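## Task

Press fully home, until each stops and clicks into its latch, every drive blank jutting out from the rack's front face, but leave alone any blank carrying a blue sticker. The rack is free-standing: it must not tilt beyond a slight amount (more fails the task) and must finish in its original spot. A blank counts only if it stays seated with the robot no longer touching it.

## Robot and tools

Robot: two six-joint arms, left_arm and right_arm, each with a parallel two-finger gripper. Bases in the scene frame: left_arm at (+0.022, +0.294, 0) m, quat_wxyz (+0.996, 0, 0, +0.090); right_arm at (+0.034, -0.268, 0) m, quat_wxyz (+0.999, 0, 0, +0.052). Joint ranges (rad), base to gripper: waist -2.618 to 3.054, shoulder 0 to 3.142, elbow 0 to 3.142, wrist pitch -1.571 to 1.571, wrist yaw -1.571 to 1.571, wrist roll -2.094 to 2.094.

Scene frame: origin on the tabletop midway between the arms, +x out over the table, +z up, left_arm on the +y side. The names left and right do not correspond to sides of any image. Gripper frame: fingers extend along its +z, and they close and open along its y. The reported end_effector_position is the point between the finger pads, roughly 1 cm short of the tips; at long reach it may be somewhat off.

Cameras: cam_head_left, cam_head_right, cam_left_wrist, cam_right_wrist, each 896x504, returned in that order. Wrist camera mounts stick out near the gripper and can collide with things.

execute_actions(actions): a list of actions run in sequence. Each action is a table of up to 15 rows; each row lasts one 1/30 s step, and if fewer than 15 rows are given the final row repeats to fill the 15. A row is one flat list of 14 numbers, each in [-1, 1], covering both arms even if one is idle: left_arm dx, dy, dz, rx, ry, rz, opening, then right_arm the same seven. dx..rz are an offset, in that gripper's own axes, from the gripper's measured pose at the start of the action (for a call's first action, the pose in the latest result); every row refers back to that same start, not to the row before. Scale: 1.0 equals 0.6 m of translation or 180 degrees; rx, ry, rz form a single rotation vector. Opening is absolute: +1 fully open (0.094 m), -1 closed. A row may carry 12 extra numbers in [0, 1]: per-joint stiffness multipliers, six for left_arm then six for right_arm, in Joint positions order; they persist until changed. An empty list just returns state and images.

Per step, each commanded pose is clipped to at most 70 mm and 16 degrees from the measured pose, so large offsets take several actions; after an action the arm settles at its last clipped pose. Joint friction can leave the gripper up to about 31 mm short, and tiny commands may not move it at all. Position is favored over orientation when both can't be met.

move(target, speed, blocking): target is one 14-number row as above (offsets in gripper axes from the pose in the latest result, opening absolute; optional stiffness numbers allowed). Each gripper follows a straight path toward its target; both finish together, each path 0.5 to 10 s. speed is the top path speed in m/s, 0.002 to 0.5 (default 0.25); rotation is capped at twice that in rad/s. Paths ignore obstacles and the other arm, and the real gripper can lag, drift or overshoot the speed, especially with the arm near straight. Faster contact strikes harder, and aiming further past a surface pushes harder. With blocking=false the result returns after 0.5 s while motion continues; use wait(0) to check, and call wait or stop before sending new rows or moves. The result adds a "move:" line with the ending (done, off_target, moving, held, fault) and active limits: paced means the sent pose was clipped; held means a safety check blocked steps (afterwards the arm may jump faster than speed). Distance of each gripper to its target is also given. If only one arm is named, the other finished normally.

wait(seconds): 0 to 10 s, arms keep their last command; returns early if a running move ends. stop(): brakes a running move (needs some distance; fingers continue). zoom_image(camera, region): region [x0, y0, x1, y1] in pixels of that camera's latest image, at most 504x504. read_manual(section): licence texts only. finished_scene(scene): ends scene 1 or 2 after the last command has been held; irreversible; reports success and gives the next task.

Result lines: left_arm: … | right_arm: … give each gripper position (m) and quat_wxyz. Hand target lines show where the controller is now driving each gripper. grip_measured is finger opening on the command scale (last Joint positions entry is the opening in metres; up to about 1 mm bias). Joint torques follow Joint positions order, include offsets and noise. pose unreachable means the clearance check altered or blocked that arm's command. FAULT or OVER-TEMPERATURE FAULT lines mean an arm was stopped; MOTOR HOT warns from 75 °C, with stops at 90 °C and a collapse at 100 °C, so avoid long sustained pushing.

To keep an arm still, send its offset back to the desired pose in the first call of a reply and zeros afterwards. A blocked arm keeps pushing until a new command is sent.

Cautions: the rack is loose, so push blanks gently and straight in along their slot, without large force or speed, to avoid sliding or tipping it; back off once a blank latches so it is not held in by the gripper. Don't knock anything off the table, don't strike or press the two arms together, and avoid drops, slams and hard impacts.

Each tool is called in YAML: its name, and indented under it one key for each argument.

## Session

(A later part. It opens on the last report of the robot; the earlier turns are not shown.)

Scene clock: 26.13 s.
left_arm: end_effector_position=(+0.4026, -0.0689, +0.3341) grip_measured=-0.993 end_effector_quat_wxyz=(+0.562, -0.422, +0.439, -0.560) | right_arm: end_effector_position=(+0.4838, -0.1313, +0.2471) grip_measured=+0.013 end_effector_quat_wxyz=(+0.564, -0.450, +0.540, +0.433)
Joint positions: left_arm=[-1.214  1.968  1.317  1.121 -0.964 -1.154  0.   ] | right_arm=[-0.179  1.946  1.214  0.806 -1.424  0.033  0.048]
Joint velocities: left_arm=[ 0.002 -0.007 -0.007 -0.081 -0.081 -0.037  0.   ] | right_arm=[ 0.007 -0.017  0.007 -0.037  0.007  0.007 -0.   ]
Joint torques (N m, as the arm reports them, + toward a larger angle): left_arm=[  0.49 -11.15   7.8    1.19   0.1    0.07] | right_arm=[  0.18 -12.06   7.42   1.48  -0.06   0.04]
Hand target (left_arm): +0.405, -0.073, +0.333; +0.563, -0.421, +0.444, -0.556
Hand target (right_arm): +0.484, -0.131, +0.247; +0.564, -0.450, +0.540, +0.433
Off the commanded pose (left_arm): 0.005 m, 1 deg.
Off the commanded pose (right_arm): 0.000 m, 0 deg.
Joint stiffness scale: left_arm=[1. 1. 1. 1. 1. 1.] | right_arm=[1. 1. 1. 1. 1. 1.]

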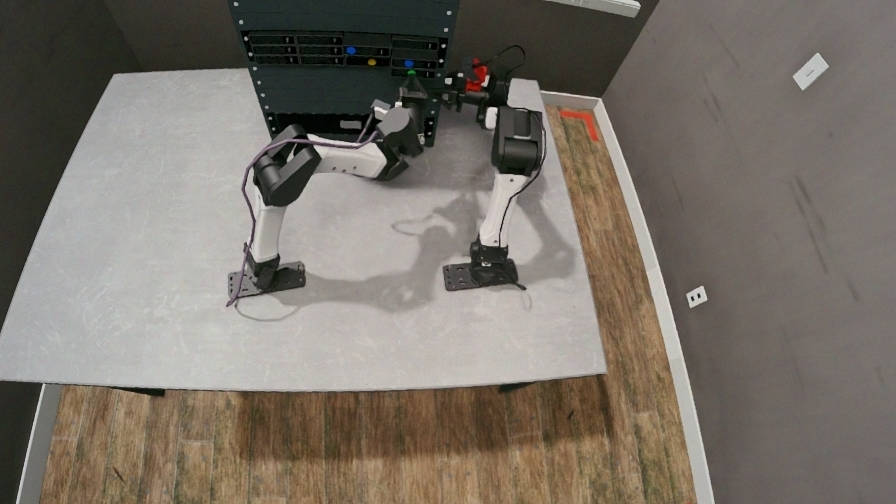

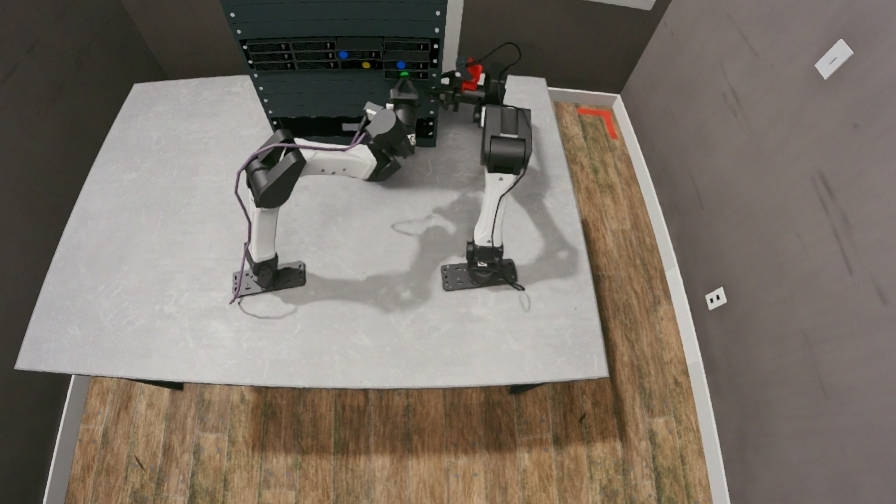

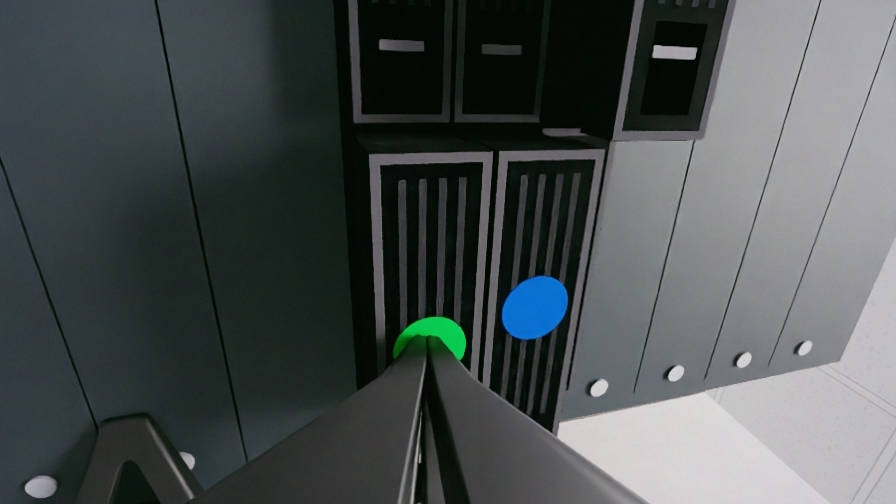

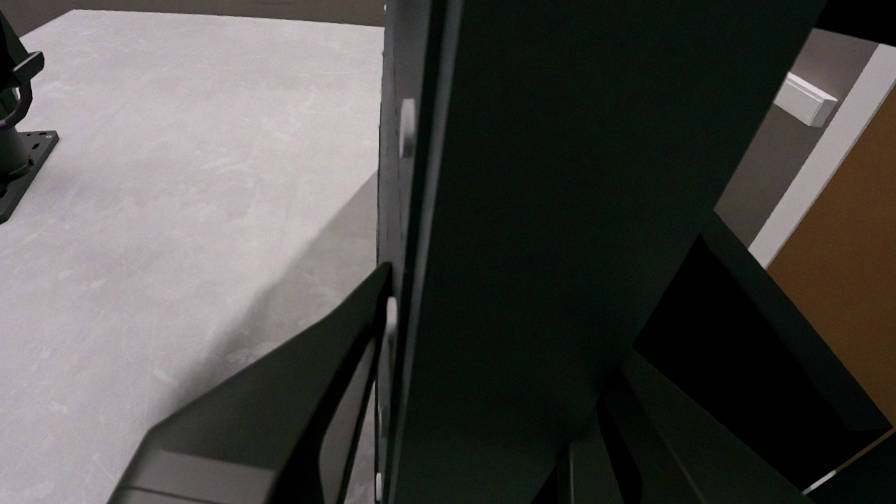

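execute_actions:
  actions:
    - [[0.004,0.003,0.005,0,0,0,-1,0,0,0,0,0,0,-0.018],[0.003,0.004,0.008,0,0,0,-1,0,0,0,0,0,0,-0.018],[0.002,0.005,0.011,0,0,0,-1,0,0,0,0,0,0,-0.018],[0.001,0.006,0.014,0,0,0,-1,0,0,0,0,0,0,-0.018],[0,0.007,0.017,0,0,0,-1,0,0,0,0,0,0,-0.018],[0,0.008,0.020,0,0,0,-1,0,0,0,0,0,0,-0.018],[0,0.009,0.022,0,0,0,-1,0,0,0,0,0,0,-0.018],[0,0.010,0.024,0,0,0,-1,0,0,0,0,0,0,-0.018],[0,0.011,0.026,0,0,0,-1,0,0,0,0,0,0,-0.018],[0,0.012,0.028,0,0,0,-1,0,0,0,0,0,0,-0.018],[0,0.013,0.030,0,0,0,-1,0,0,0,0,0,0,-0.018],[0,0.014,0.032,0,0,0,-1,0,0,0,0,0,0,-0.018],[0,0.015,0.034,0,0,0,-1,0,0,0,0,0,0,-0.018],[0,0.016,0.036,0,0,0,-1,0,0,0,0,0,0,-0.018],[0,0.016,0.037,0,0,0,-1,0,0,0,0,0,0,-0.018]]

Scene clock: 27.37 s.
left_arm: end_effector_position=(+0.4055, -0.0686, +0.3340) grip_measured=-0.993 end_effector_quat_wxyz=(+0.557, -0.428, +0.433, -0.566) | right_arm: end_effector_position=(+0.4838, -0.1313, +0.2471) grip_measured=+0.013 end_effector_quat_wxyz=(+0.564, -0.450, +0.540, +0.433)
Joint positions: left_arm=[-1.209  1.975  1.325  1.121 -0.961 -1.177  0.   ] | right_arm=[-0.179  1.946  1.214  0.806 -1.424  0.033  0.048]
Joint velocities: left_arm=[ 0.061  0.066  0.105 -0.037  0.007 -0.022  0.001] | right_arm=[ 0.007 -0.012 -0.012  0.022  0.037 -0.007  0.   ]
Joint torques (N m, as the arm reports them, + toward a larger angle): left_arm=[  3.72 -10.42   8.18   1.03   0.4   -0.01] | right_arm=[  0.19 -12.06   7.42   1.49  -0.06   0.04]
Hand target (left_arm): +0.425, -0.067, +0.330; +0.562, -0.422, +0.439, -0.559
Hand target (right_arm): +0.484, -0.131, +0.247; +0.564, -0.450, +0.540, +0.433
Off the commanded pose (left_arm): 0.021 m, 1 deg.
Off the commanded pose (right_arm): 0.000 m, 0 deg.
Joint stiffness scale: left_arm=[1. 1. 1. 1. 1. 1.] | right_arm=[1. 1. 1. 1. 1. 1.]

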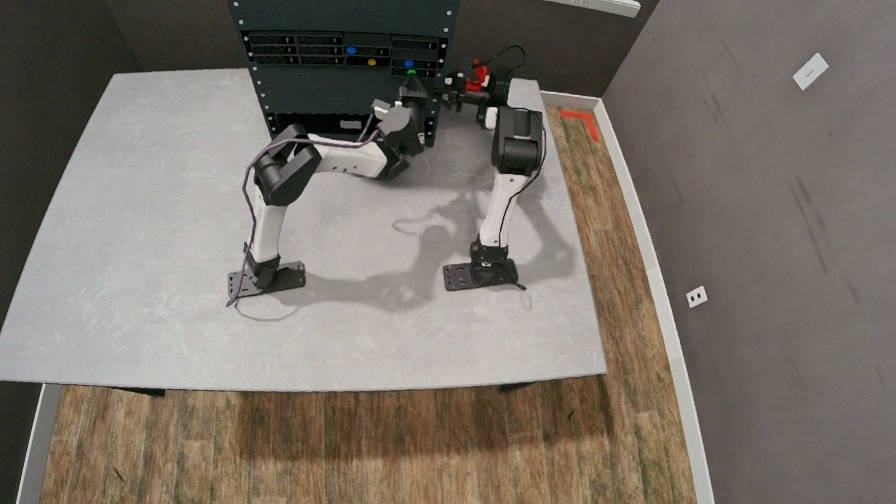

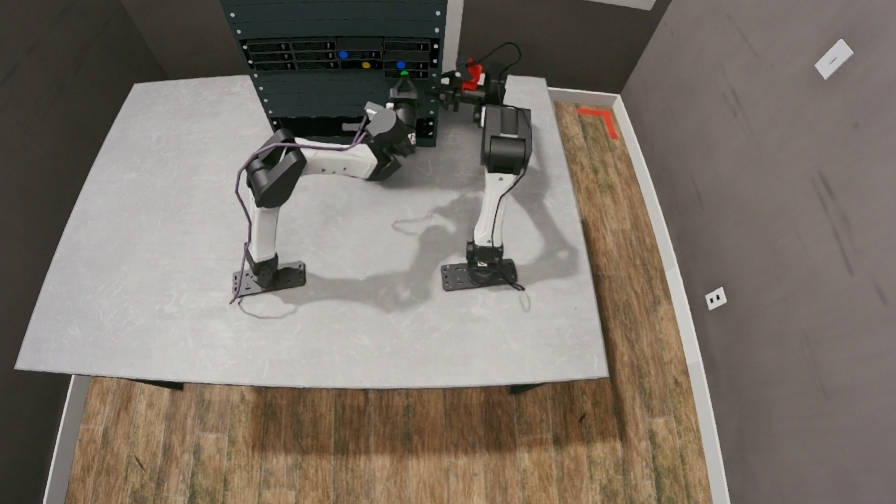

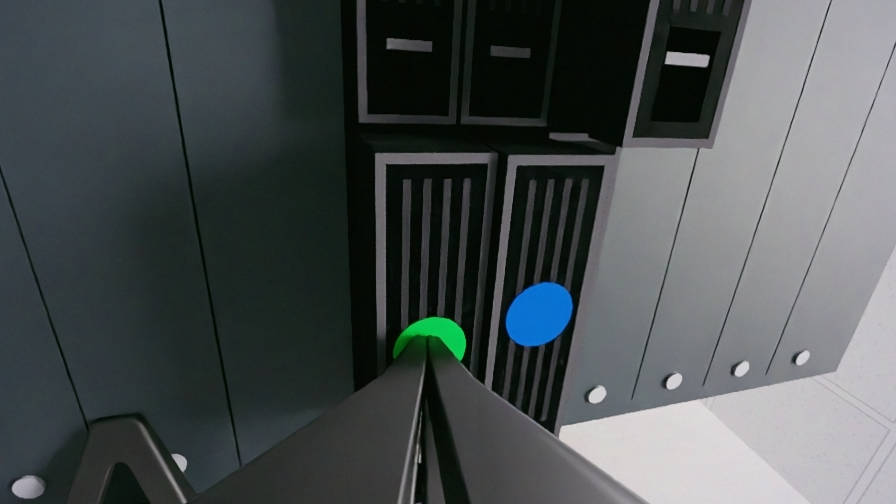

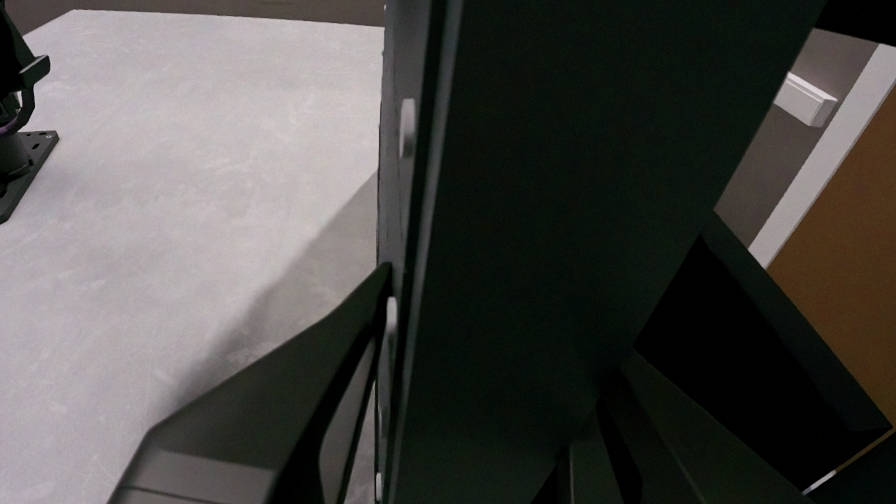

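execute_actions:
  actions:
    - [[0,0.015,0.032,0,0,0,-1,0,0,0,0,0,0,-0.018],[0,0.0153,0.0335,0,0,0,-1,0,0,0,0,0,0,-0.018],[0,0.0157,0.035,0,0,0,-1,0,0,0,0,0,0,-0.018],[0,0.016,0.0365,0,0,0,-1,0,0,0,0,0,0,-0.018],[0,0.0164,0.038,0,0,0,-1,0,0,0,0,0,0,-0.018],[0,0.0168,0.0395,0,0,0,-1,0,0,0,0,0,0,-0.018],[0,0.0172,0.041,0,0,0,-1,0,0,0,0,0,0,-0.018],[0,0.0176,0.0425,0,0,0,-1,0,0,0,0,0,0,-0.018],[0,0.018,0.044,0,0,0,-1,0,0,0,0,0,0,-0.018],[0,0.0184,0.0455,0,0,0,-1,0,0,0,0,0,0,-0.018],[0,0.0188,0.047,0,0,0,-1,0,0,0,0,0,0,-0.018],[0,0.0192,0.0485,0,0,0,-1,0,0,0,0,0,0,-0.018],[0,0.0196,0.050,0,0,0,-1,0,0,0,0,0,0,-0.018],[0,0.020,0.0515,0,0,0,-1,0,0,0,0,0,0,-0.018],[0,0.0204,0.053,0,0,0,-1,0,0,0,0,0,0,-0.018]]

Scene clock: 28.23 s.
left_arm: end_effector_position=(+0.4183, -0.0690, +0.3342) grip_measured=-0.993 end_effector_quat_wxyz=(+0.551, -0.434, +0.424, -0.573) | right_arm: end_effector_position=(+0.4838, -0.1313, +0.2471) grip_measured=+0.013 end_effector_quat_wxyz=(+0.564, -0.450, +0.540, +0.433)
Joint positions: left_arm=[-1.184  2.003  1.365  1.106 -0.943 -1.215  0.   ] | right_arm=[-0.179  1.946  1.214  0.806 -1.424  0.033  0.048]
Joint velocities: left_arm=[ 0.051  0.037  0.071 -0.066  0.022 -0.022 -0.   ] | right_arm=[-0.007  0.007 -0.002 -0.066  0.007 -0.037 -0.   ]
Joint torques (N m, as the arm reports them, + toward a larger angle): left_arm=[  3.77 -10.62   8.27   1.07   0.37   0.  ] | right_arm=[  0.18 -12.06   7.42   1.48  -0.06   0.04]
Hand target (left_arm): +0.438, -0.067, +0.329; +0.556, -0.428, +0.433, -0.566
Hand target (right_arm): +0.484, -0.131, +0.247; +0.564, -0.450, +0.540, +0.433
Off the commanded pose (left_arm): 0.021 m, 2 deg.
Off the commanded pose (right_arm): 0.000 m, 0 deg.
Joint stiffness scale: left_arm=[1. 1. 1. 1. 1. 1.] | right_arm=[1. 1. 1. 1. 1. 1.]

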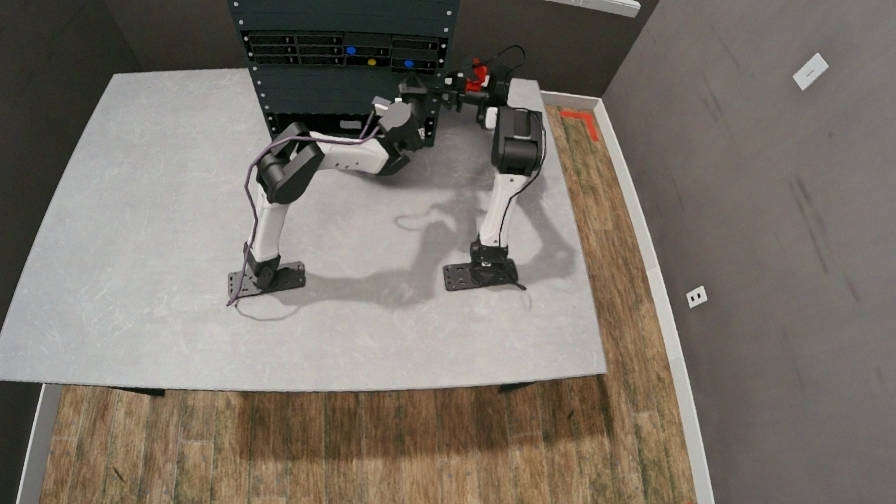

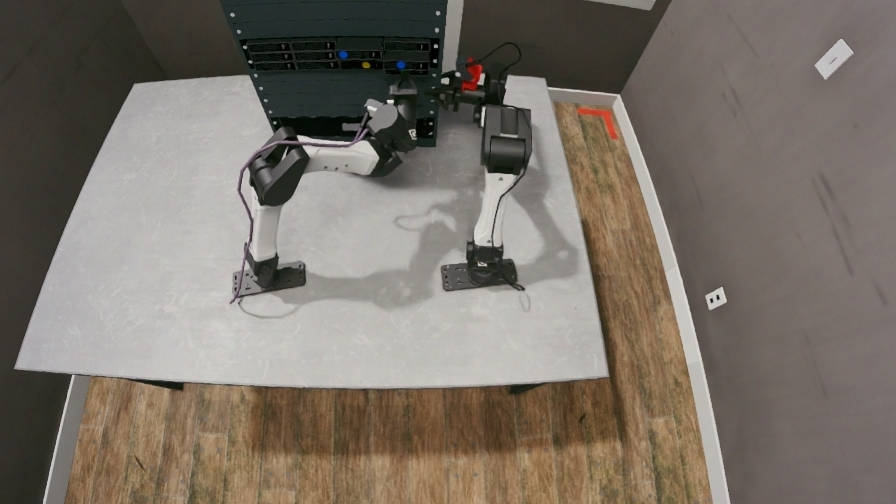

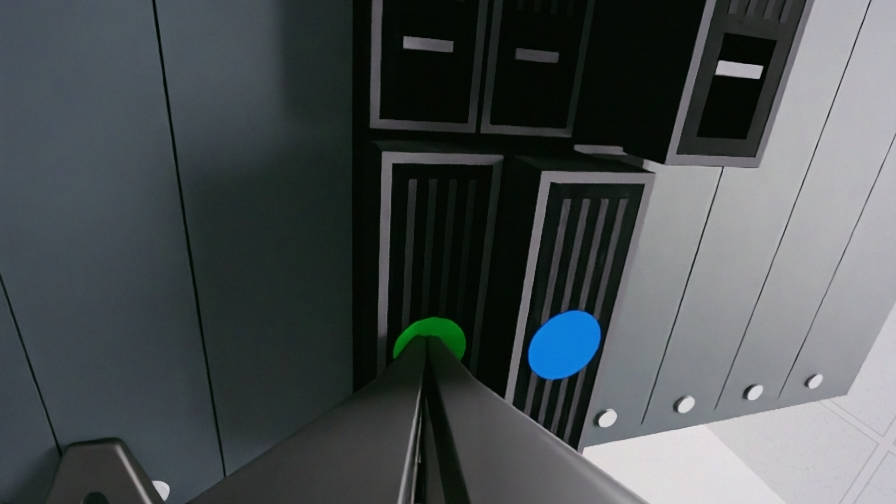

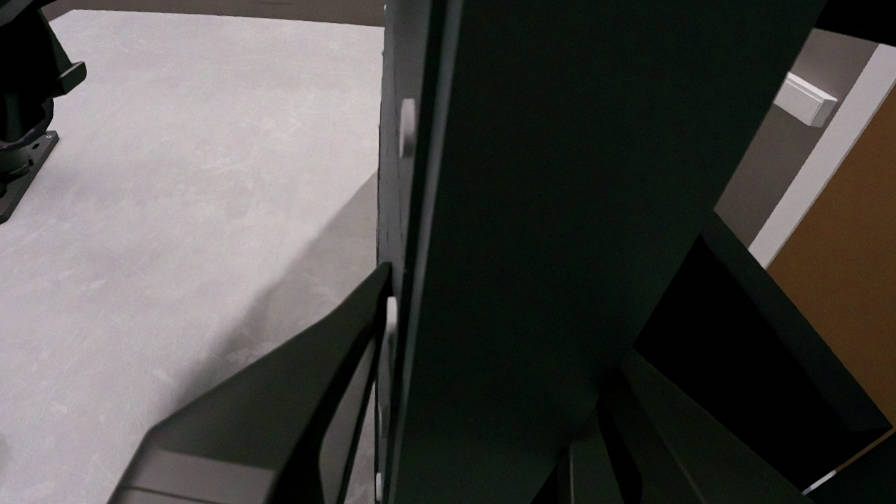

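execute_actions:
  actions:
    - [[0,0.016,0.032,0,0,0.009,-1,0,0,0,0,0,0,-0.018],[0,0.0163,0.0335,0,0,0.009,-1,0,0,0,0,0,0,-0.018],[0,0.0167,0.035,0,0,0.009,-1,0,0,0,0,0,0,-0.018],[0,0.017,0.0365,0,0,0.010,-1,0,0,0,0,0,0,-0.018],[0,0.0174,0.038,0,0,0.010,-1,0,0,0,0,0,0,-0.018],[0,0.0178,0.0395,0,0,0.010,-1,0,0,0,0,0,0,-0.018],[0,0.0182,0.041,0,0,0.011,-1,0,0,0,0,0,0,-0.018],[0,0.0186,0.0425,0,0,0.011,-1,0,0,0,0,0,0,-0.018],[0,0.019,0.044,0,0,0.011,-1,0,0,0,0,0,0,-0.018],[0,0.0194,0.0455,0,0,0.012,-1,0,0,0,0,0,0,-0.018],[0,0.0198,0.047,0,0,0.012,-1,0,0,0,0,0,0,-0.018],[0,0.0202,0.0485,0,0,0.012,-1,0,0,0,0,0,0,-0.018],[0,0.0206,0.050,0,0,0.012,-1,0,0,0,0,0,0,-0.018],[0,0.021,0.0515,0,0,0.012,-1,0,0,0,0,0,0,-0.018],[0,0.0214,0.053,0,0,0.012,-1,0,0,0,0,0,0,-0.018]]

Scene clock: 29.53 s.
left_arm: end_effector_position=(+0.4303, -0.0698, +0.3346) grip_measured=-0.993 end_effector_quat_wxyz=(+0.554, -0.435, +0.419, -0.573) | right_arm: end_effector_position=(+0.4838, -0.1313, +0.2471) grip_measured=+0.013 end_effector_quat_wxyz=(+0.564, -0.450, +0.540, +0.433)
Joint positions: left_arm=[-1.164  2.035  1.409  1.095 -0.931 -1.22   0.   ] | right_arm=[-0.179  1.946  1.214  0.806 -1.424  0.033  0.048]
Joint velocities: left_arm=[ 0.037  0.027  0.056  0.051 -0.007  0.022 -0.   ] | right_arm=[-0.002 -0.007 -0.007  0.037  0.022  0.037  0.   ]
Joint torques (N m, as the arm reports them, + toward a larger angle): left_arm=[  4.18 -10.86   8.45   1.02   0.46   0.  ] | right_arm=[  0.18 -12.06   7.42   1.48  -0.06   0.04]
Hand target (left_arm): +0.451, -0.068, +0.329; +0.562, -0.426, +0.432, -0.563
Hand target (right_arm): +0.484, -0.131, +0.247; +0.564, -0.450, +0.540, +0.433
Off the commanded pose (left_arm): 0.023 m, 2 deg.
Off the commanded pose (right_arm): 0.000 m, 0 deg.
Joint stiffness scale: left_arm=[1. 1. 1. 1. 1. 1.] | right_arm=[1. 1. 1. 1. 1. 1.]

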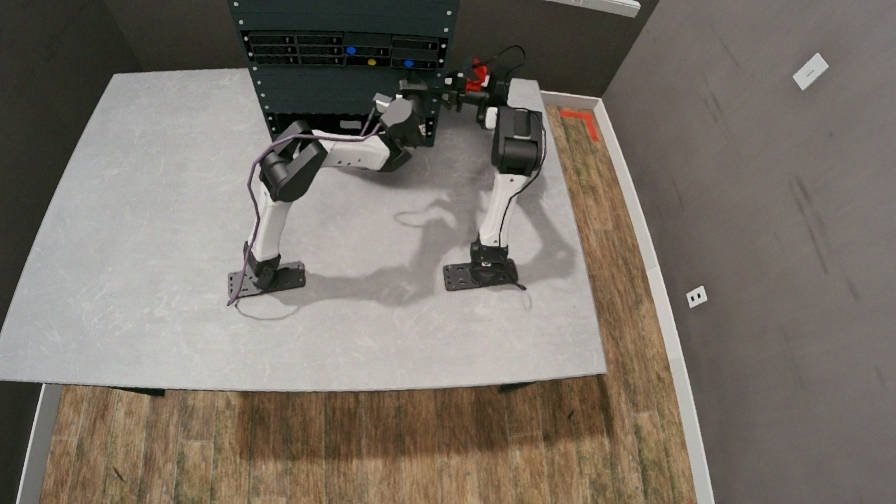

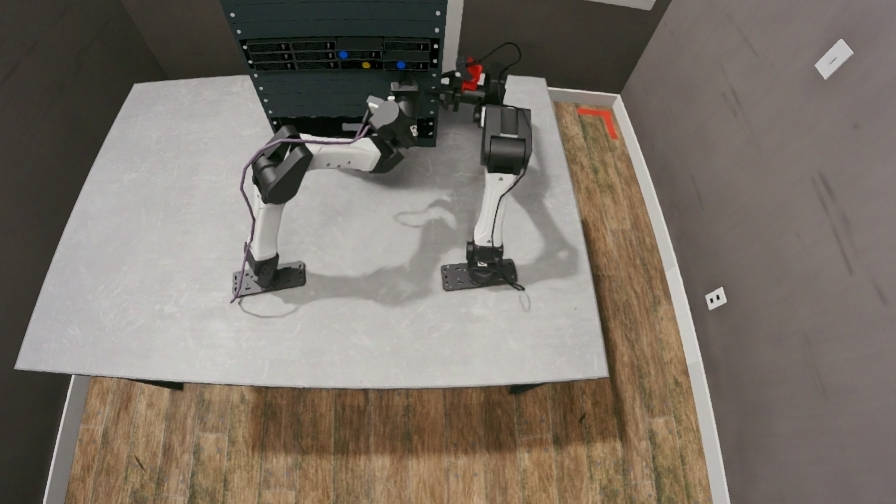

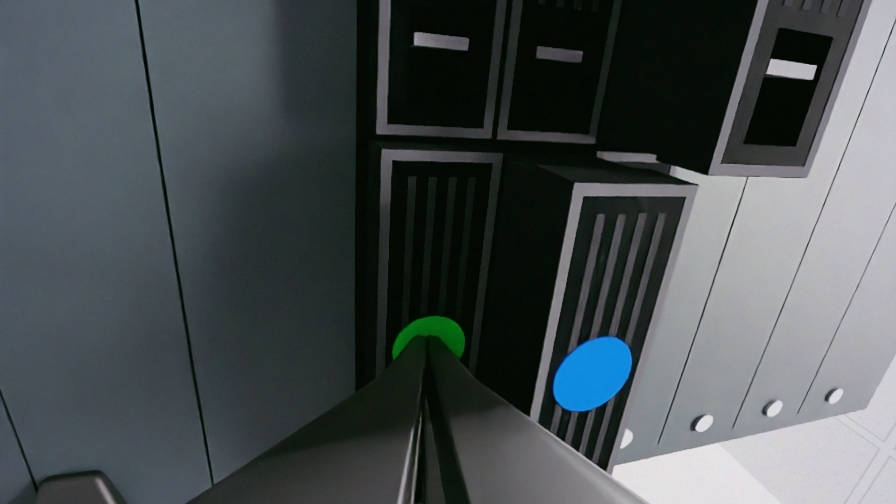

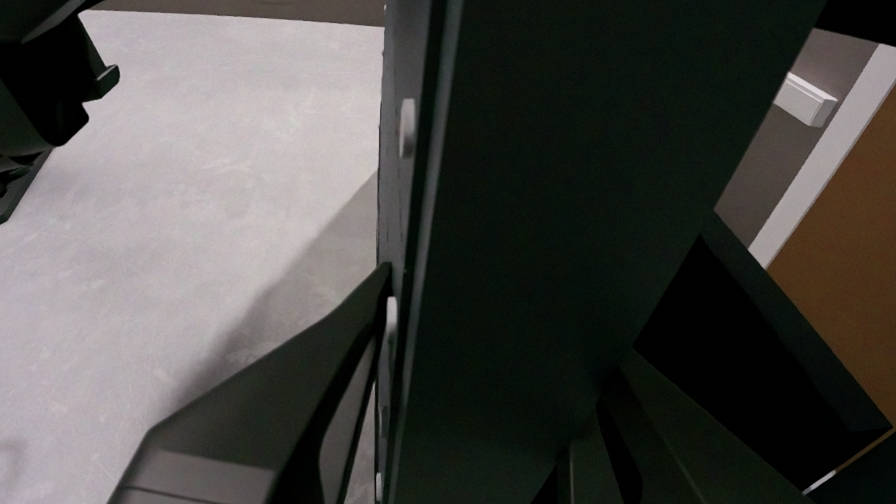

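execute_actions:
  actions:
    - [[0,0.017,0.034,0,0,0.011,-1,0,0,0,0,0,0,-0.018],[0,0.0173,0.0355,0,0,0.011,-1,0,0,0,0,0,0,-0.018],[0,0.0177,0.037,0,0,0.011,-1,0,0,0,0,0,0,-0.018],[0,0.018,0.0385,0,0,0.011,-1,0,0,0,0,0,0,-0.018],[0,0.0184,0.040,0,0,0.011,-1,0,0,0,0,0,0,-0.018],[0,0.0188,0.0415,0,0,0.011,-1,0,0,0,0,0,0,-0.018],[0,0.0192,0.043,0,0,0.011,-1,0,0,0,0,0,0,-0.018],[0,0.0196,0.0445,0,0,0.011,-1,0,0,0,0,0,0,-0.018],[0,0.020,0.046,0,0,0.011,-1,0,0,0,0,0,0,-0.018],[0,0.0204,0.0475,0,0,0.011,-1,0,0,0,0,0,0,-0.018],[0,0.0208,0.049,0,0,0.011,-1,0,0,0,0,0,0,-0.018],[0,0.0212,0.0505,0,0,0.011,-1,0,0,0,0,0,0,-0.018],[0,0.0216,0.052,0,0,0.011,-1,0,0,0,0,0,0,-0.018],[0,0.022,0.0535,0,0,0.011,-1,0,0,0,0,0,0,-0.018],[0,0.0224,0.055,0,0,0.011,-1,0,0,0,0,0,0,-0.018]]

Scene clock: 30.43 s.
left_arm: end_effector_position=(+0.4387, -0.0704, +0.3352) grip_measured=-0.993 end_effector_quat_wxyz=(+0.556, -0.439, +0.413, -0.573) | right_arm: end_effector_position=(+0.4838, -0.1313, +0.2471) grip_measured=+0.013 end_effector_quat_wxyz=(+0.564, -0.450, +0.540, +0.433)
Joint positions: left_arm=[-1.151  2.063  1.448  1.092 -0.931 -1.222  0.   ] | right_arm=[-0.179  1.946  1.214  0.806 -1.424  0.033  0.048]
Joint velocities: left_arm=[-0.022  0.007  0.042 -0.037  0.007  0.007 -0.   ] | right_arm=[ 0.017  0.002  0.007  0.037 -0.022 -0.066  0.   ]
Joint torques (N m, as the arm reports them, + toward a larger angle): left_arm=[  4.79 -10.62   9.07   0.82   0.64  -0.02] | right_arm=[  0.17 -12.06   7.42   1.48  -0.06   0.04]
Hand target (left_arm): +0.463, -0.067, +0.329; +0.563, -0.428, +0.427, -0.563
Hand target (right_arm): +0.484, -0.131, +0.247; +0.564, -0.450, +0.540, +0.433
Off the commanded pose (left_arm): 0.027 m, 2 deg.
Off the commanded pose (right_arm): 0.000 m, 0 deg.
Joint stiffness scale: left_arm=[1. 1. 1. 1. 1. 1.] | right_arm=[1. 1. 1. 1. 1. 1.]

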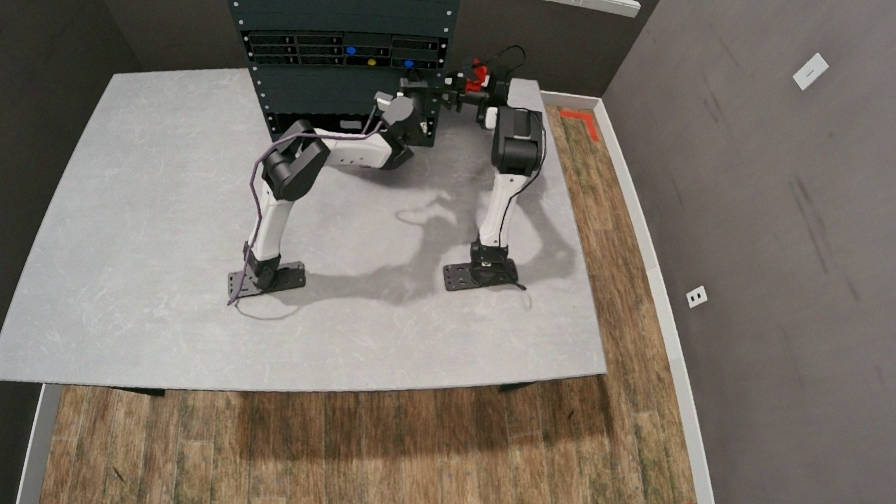

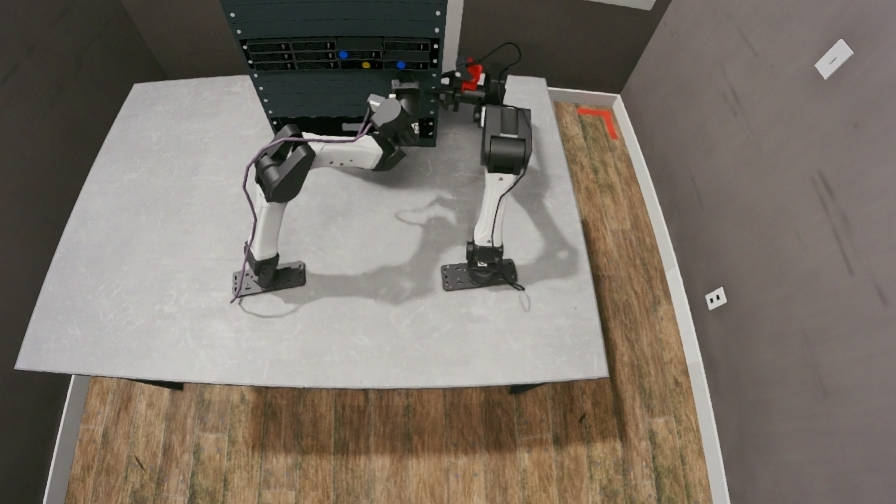

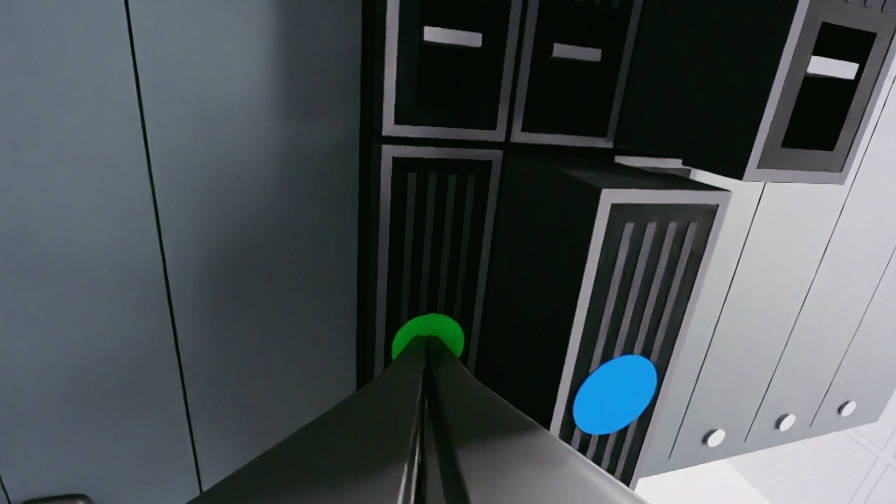

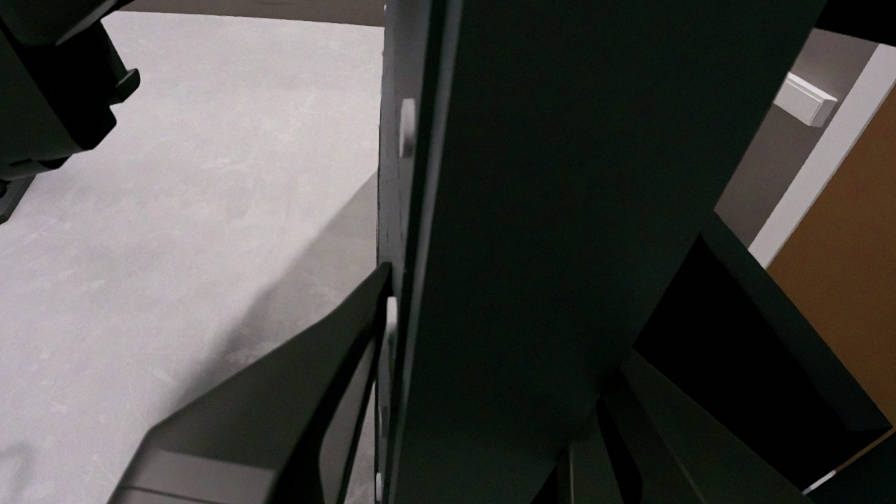

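execute_actions:
  actions: []

zoom_image:
  camera: "cam_left_wrist"
  region: [330, 60, 650, 240]

Scene clock: 31.60 s.
left_arm: end_effector_position=(+0.4389, -0.0703, +0.3350) grip_measured=-0.993 end_effector_quat_wxyz=(+0.556, -0.440, +0.412, -0.573) | right_arm: end_effector_position=(+0.4838, -0.1313, +0.2471) grip_measured=+0.013 end_effector_quat_wxyz=(+0.564, -0.450, +0.540, +0.433)
Joint positions: left_arm=[-1.151  2.063  1.449  1.092 -0.932 -1.225  0.   ] | right_arm=[-0.179  1.946  1.214  0.806 -1.424  0.033  0.048]
Joint velocities: left_arm=[-0.007 -0.002 -0.007 -0.125  0.051 -0.007  0.   ] | right_arm=[-0.002 -0.012  0.002 -0.022 -0.007 -0.007  0.001]
Joint torques (N m, as the arm reports them, + toward a larger angle): left_arm=[  4.92 -10.72   9.3    0.82   0.6    0.  ] | right_arm=[  0.18 -12.06   7.43   1.49  -0.06   0.05]
Hand target (left_arm): +0.463, -0.067, +0.329; +0.563, -0.428, +0.427, -0.563
Hand target (right_arm): +0.484, -0.131, +0.247; +0.564, -0.450, +0.540, +0.433
Off the commanded pose (left_arm): 0.027 m, 3 deg.
Off the commanded pose (right_arm): 0.000 m, 0 deg.
Joint stiffness scale: left_arm=[1. 1. 1. 1. 1. 1.] | right_arm=[1. 1. 1. 1. 1. 1.]

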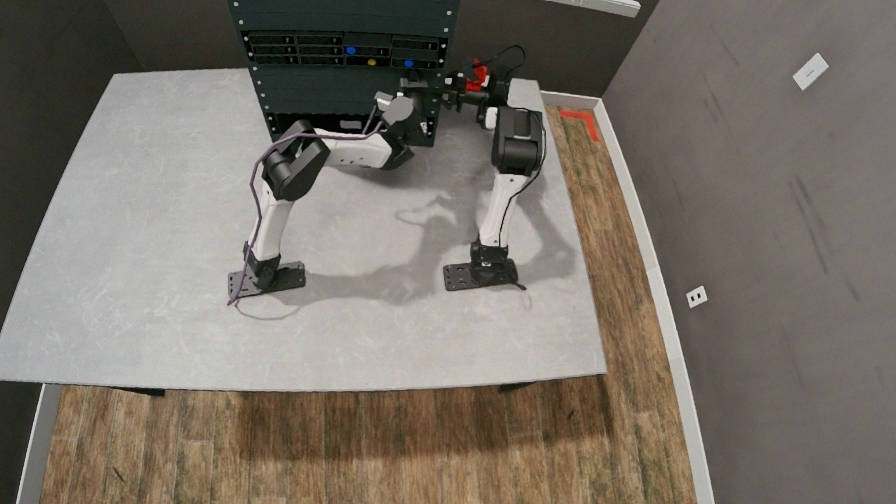

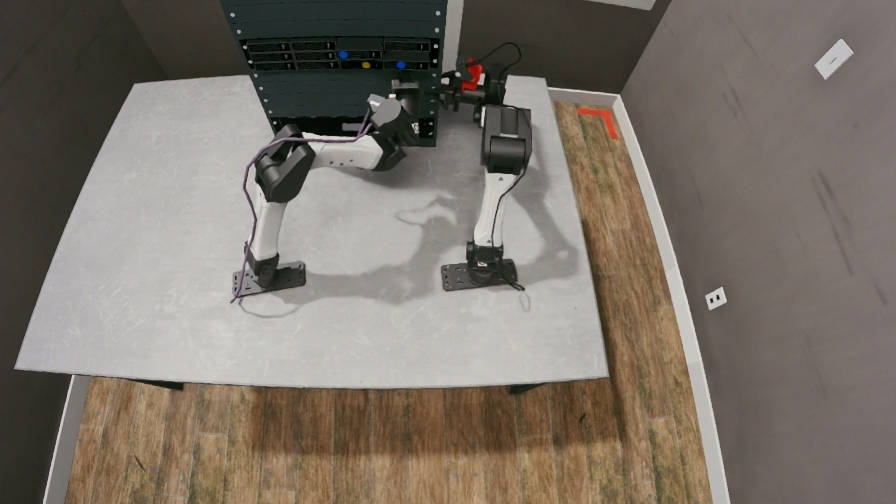

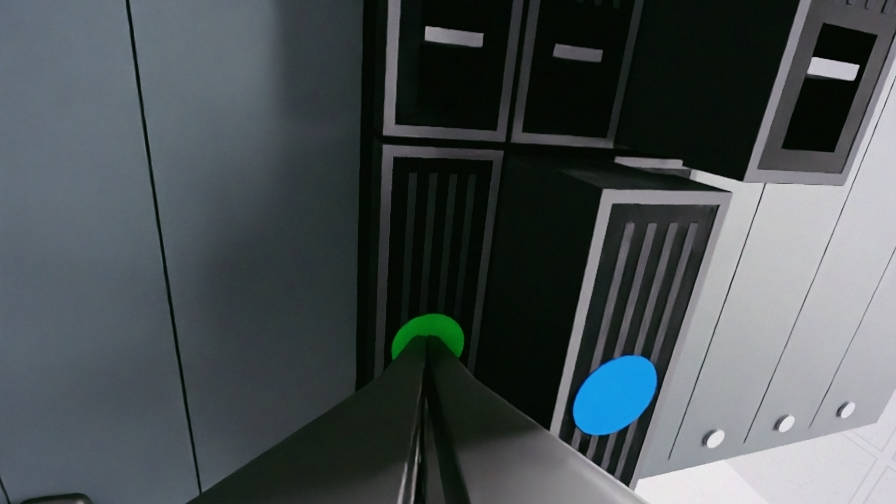

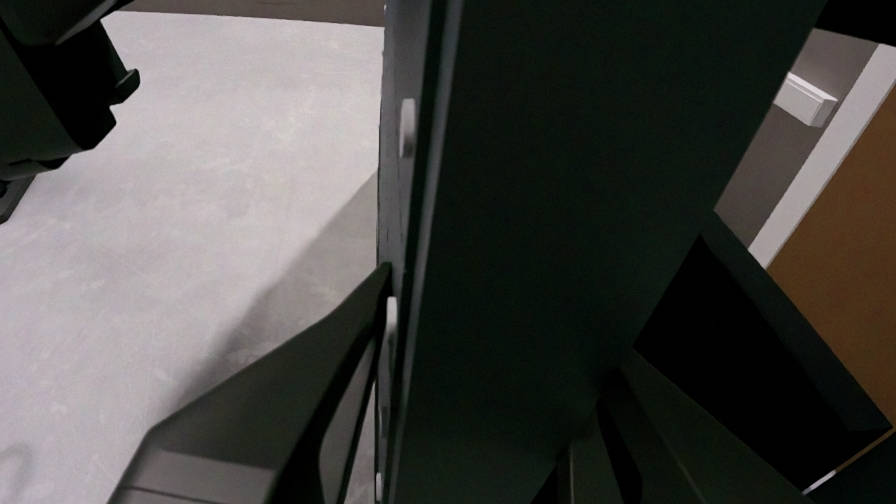

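Region (330, 60, 650, 240) of cam_left_wrist's 896x504 image, scaled by 1.575, with more detail than that image has; it fills the top 284 rows of this view, and the rest is white.

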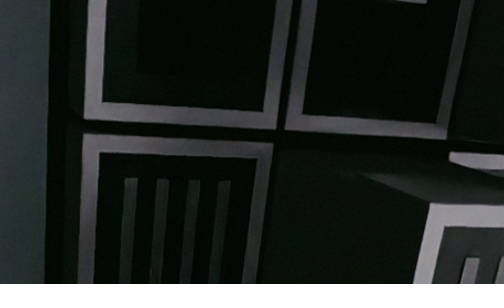

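execute_actions:
  actions:
    - [[-0.003,0.019,0.042,0,0,0.012,-1,0,0,0,0,0,0,-0.018],[-0.003,0.0195,0.044,0,0,0.012,-1,0,0,0,0,0,0,-0.018],[-0.003,0.020,0.046,0,0,0.012,-1,0,0,0,0,0,0,-0.018],[-0.003,0.0205,0.048,0,0,0.012,-1,0,0,0,0,0,0,-0.018],[-0.003,0.021,0.050,0,0,0.012,-1,0,0,0,0,0,0,-0.018],[-0.003,0.0215,0.052,0,0,0.012,-1,0,0,0,0,0,0,-0.018],[-0.003,0.022,0.054,0,0,0.012,-1,0,0,0,0,0,0,-0.018],[-0.003,0.022,0.054,0,0,0.012,-1,0,0,0,0,0,0,-0.018]]

Scene clock: 32.53 s.
left_arm: end_effector_position=(+0.4394, -0.0701, +0.3351) grip_measured=-0.993 end_effector_quat_wxyz=(+0.556, -0.448, +0.405, -0.570) | right_arm: end_effector_position=(+0.4838, -0.1313, +0.2471) grip_measured=+0.013 end_effector_quat_wxyz=(+0.564, -0.450, +0.540, +0.433)
Joint positions: left_arm=[-1.154  2.074  1.467  1.092 -0.955 -1.227  0.   ] | right_arm=[-0.179  1.946  1.214  0.806 -1.424  0.033  0.048]
Joint velocities: left_arm=[-0.007 -0.012  0.002 -0.066  0.037  0.037  0.   ] | right_arm=[ 0.002  0.007 -0.002 -0.022  0.066 -0.037 -0.002]
Joint torques (N m, as the arm reports them, + toward a larger angle): left_arm=[  6.28 -10.39   9.43   0.84   0.77  -0.01] | right_arm=[  0.19 -12.06   7.43   1.49  -0.06   0.04]
Hand target (left_arm): +0.470, -0.065, +0.329; +0.566, -0.433, +0.420, -0.562
Hand target (right_arm): +0.484, -0.131, +0.247; +0.564, -0.450, +0.540, +0.433
Off the commanded pose (left_arm): 0.035 m, 3 deg.
Off the commanded pose (right_arm): 0.000 m, 0 deg.
Joint stiffness scale: left_arm=[1. 1. 1. 1. 1. 1.] | right_arm=[1. 1. 1. 1. 1. 1.]

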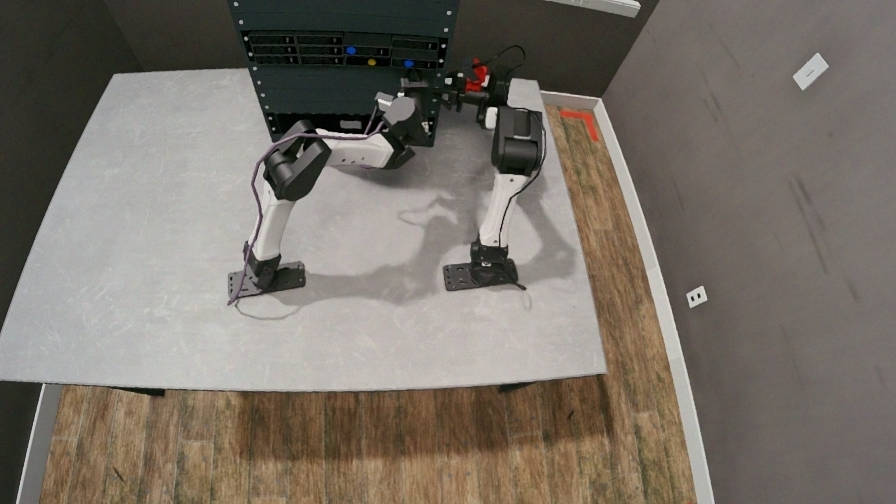

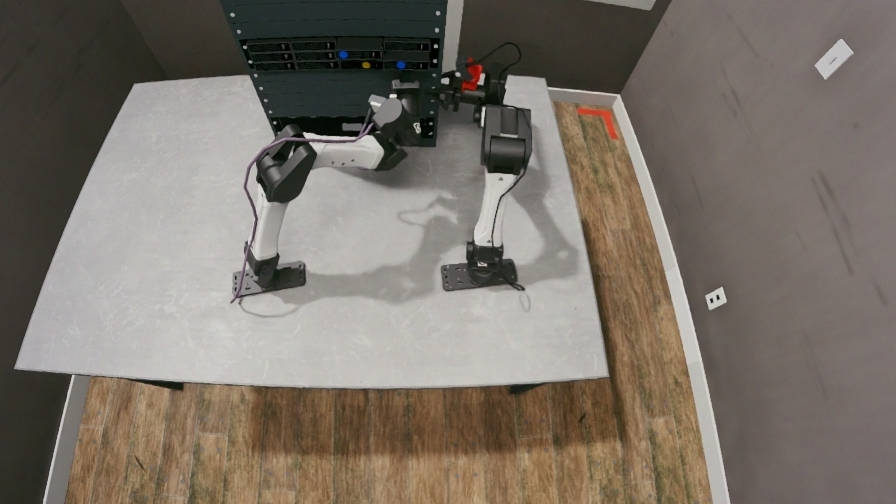

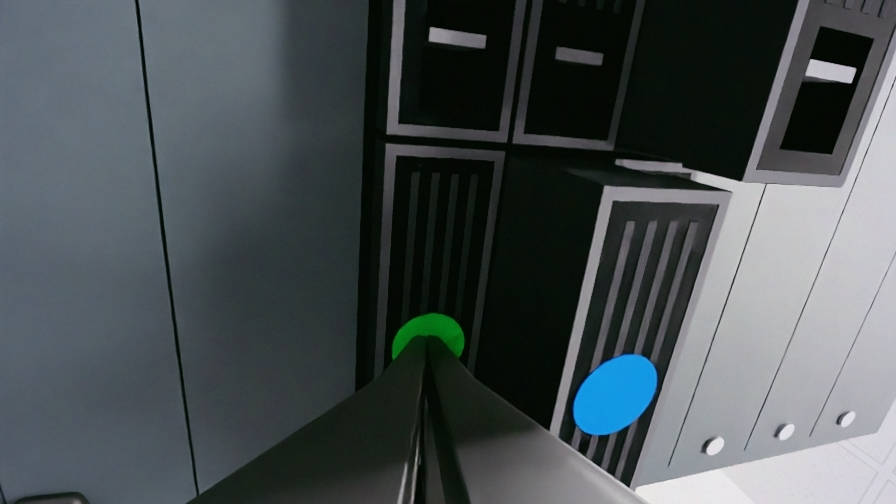

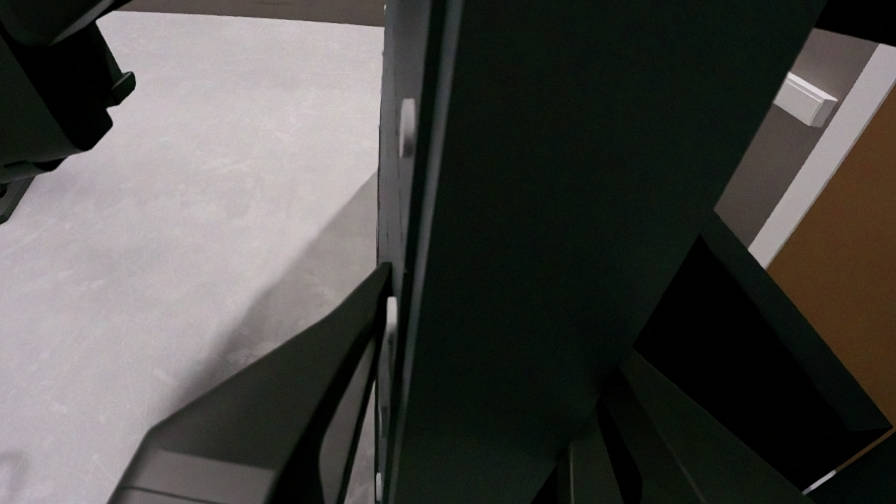

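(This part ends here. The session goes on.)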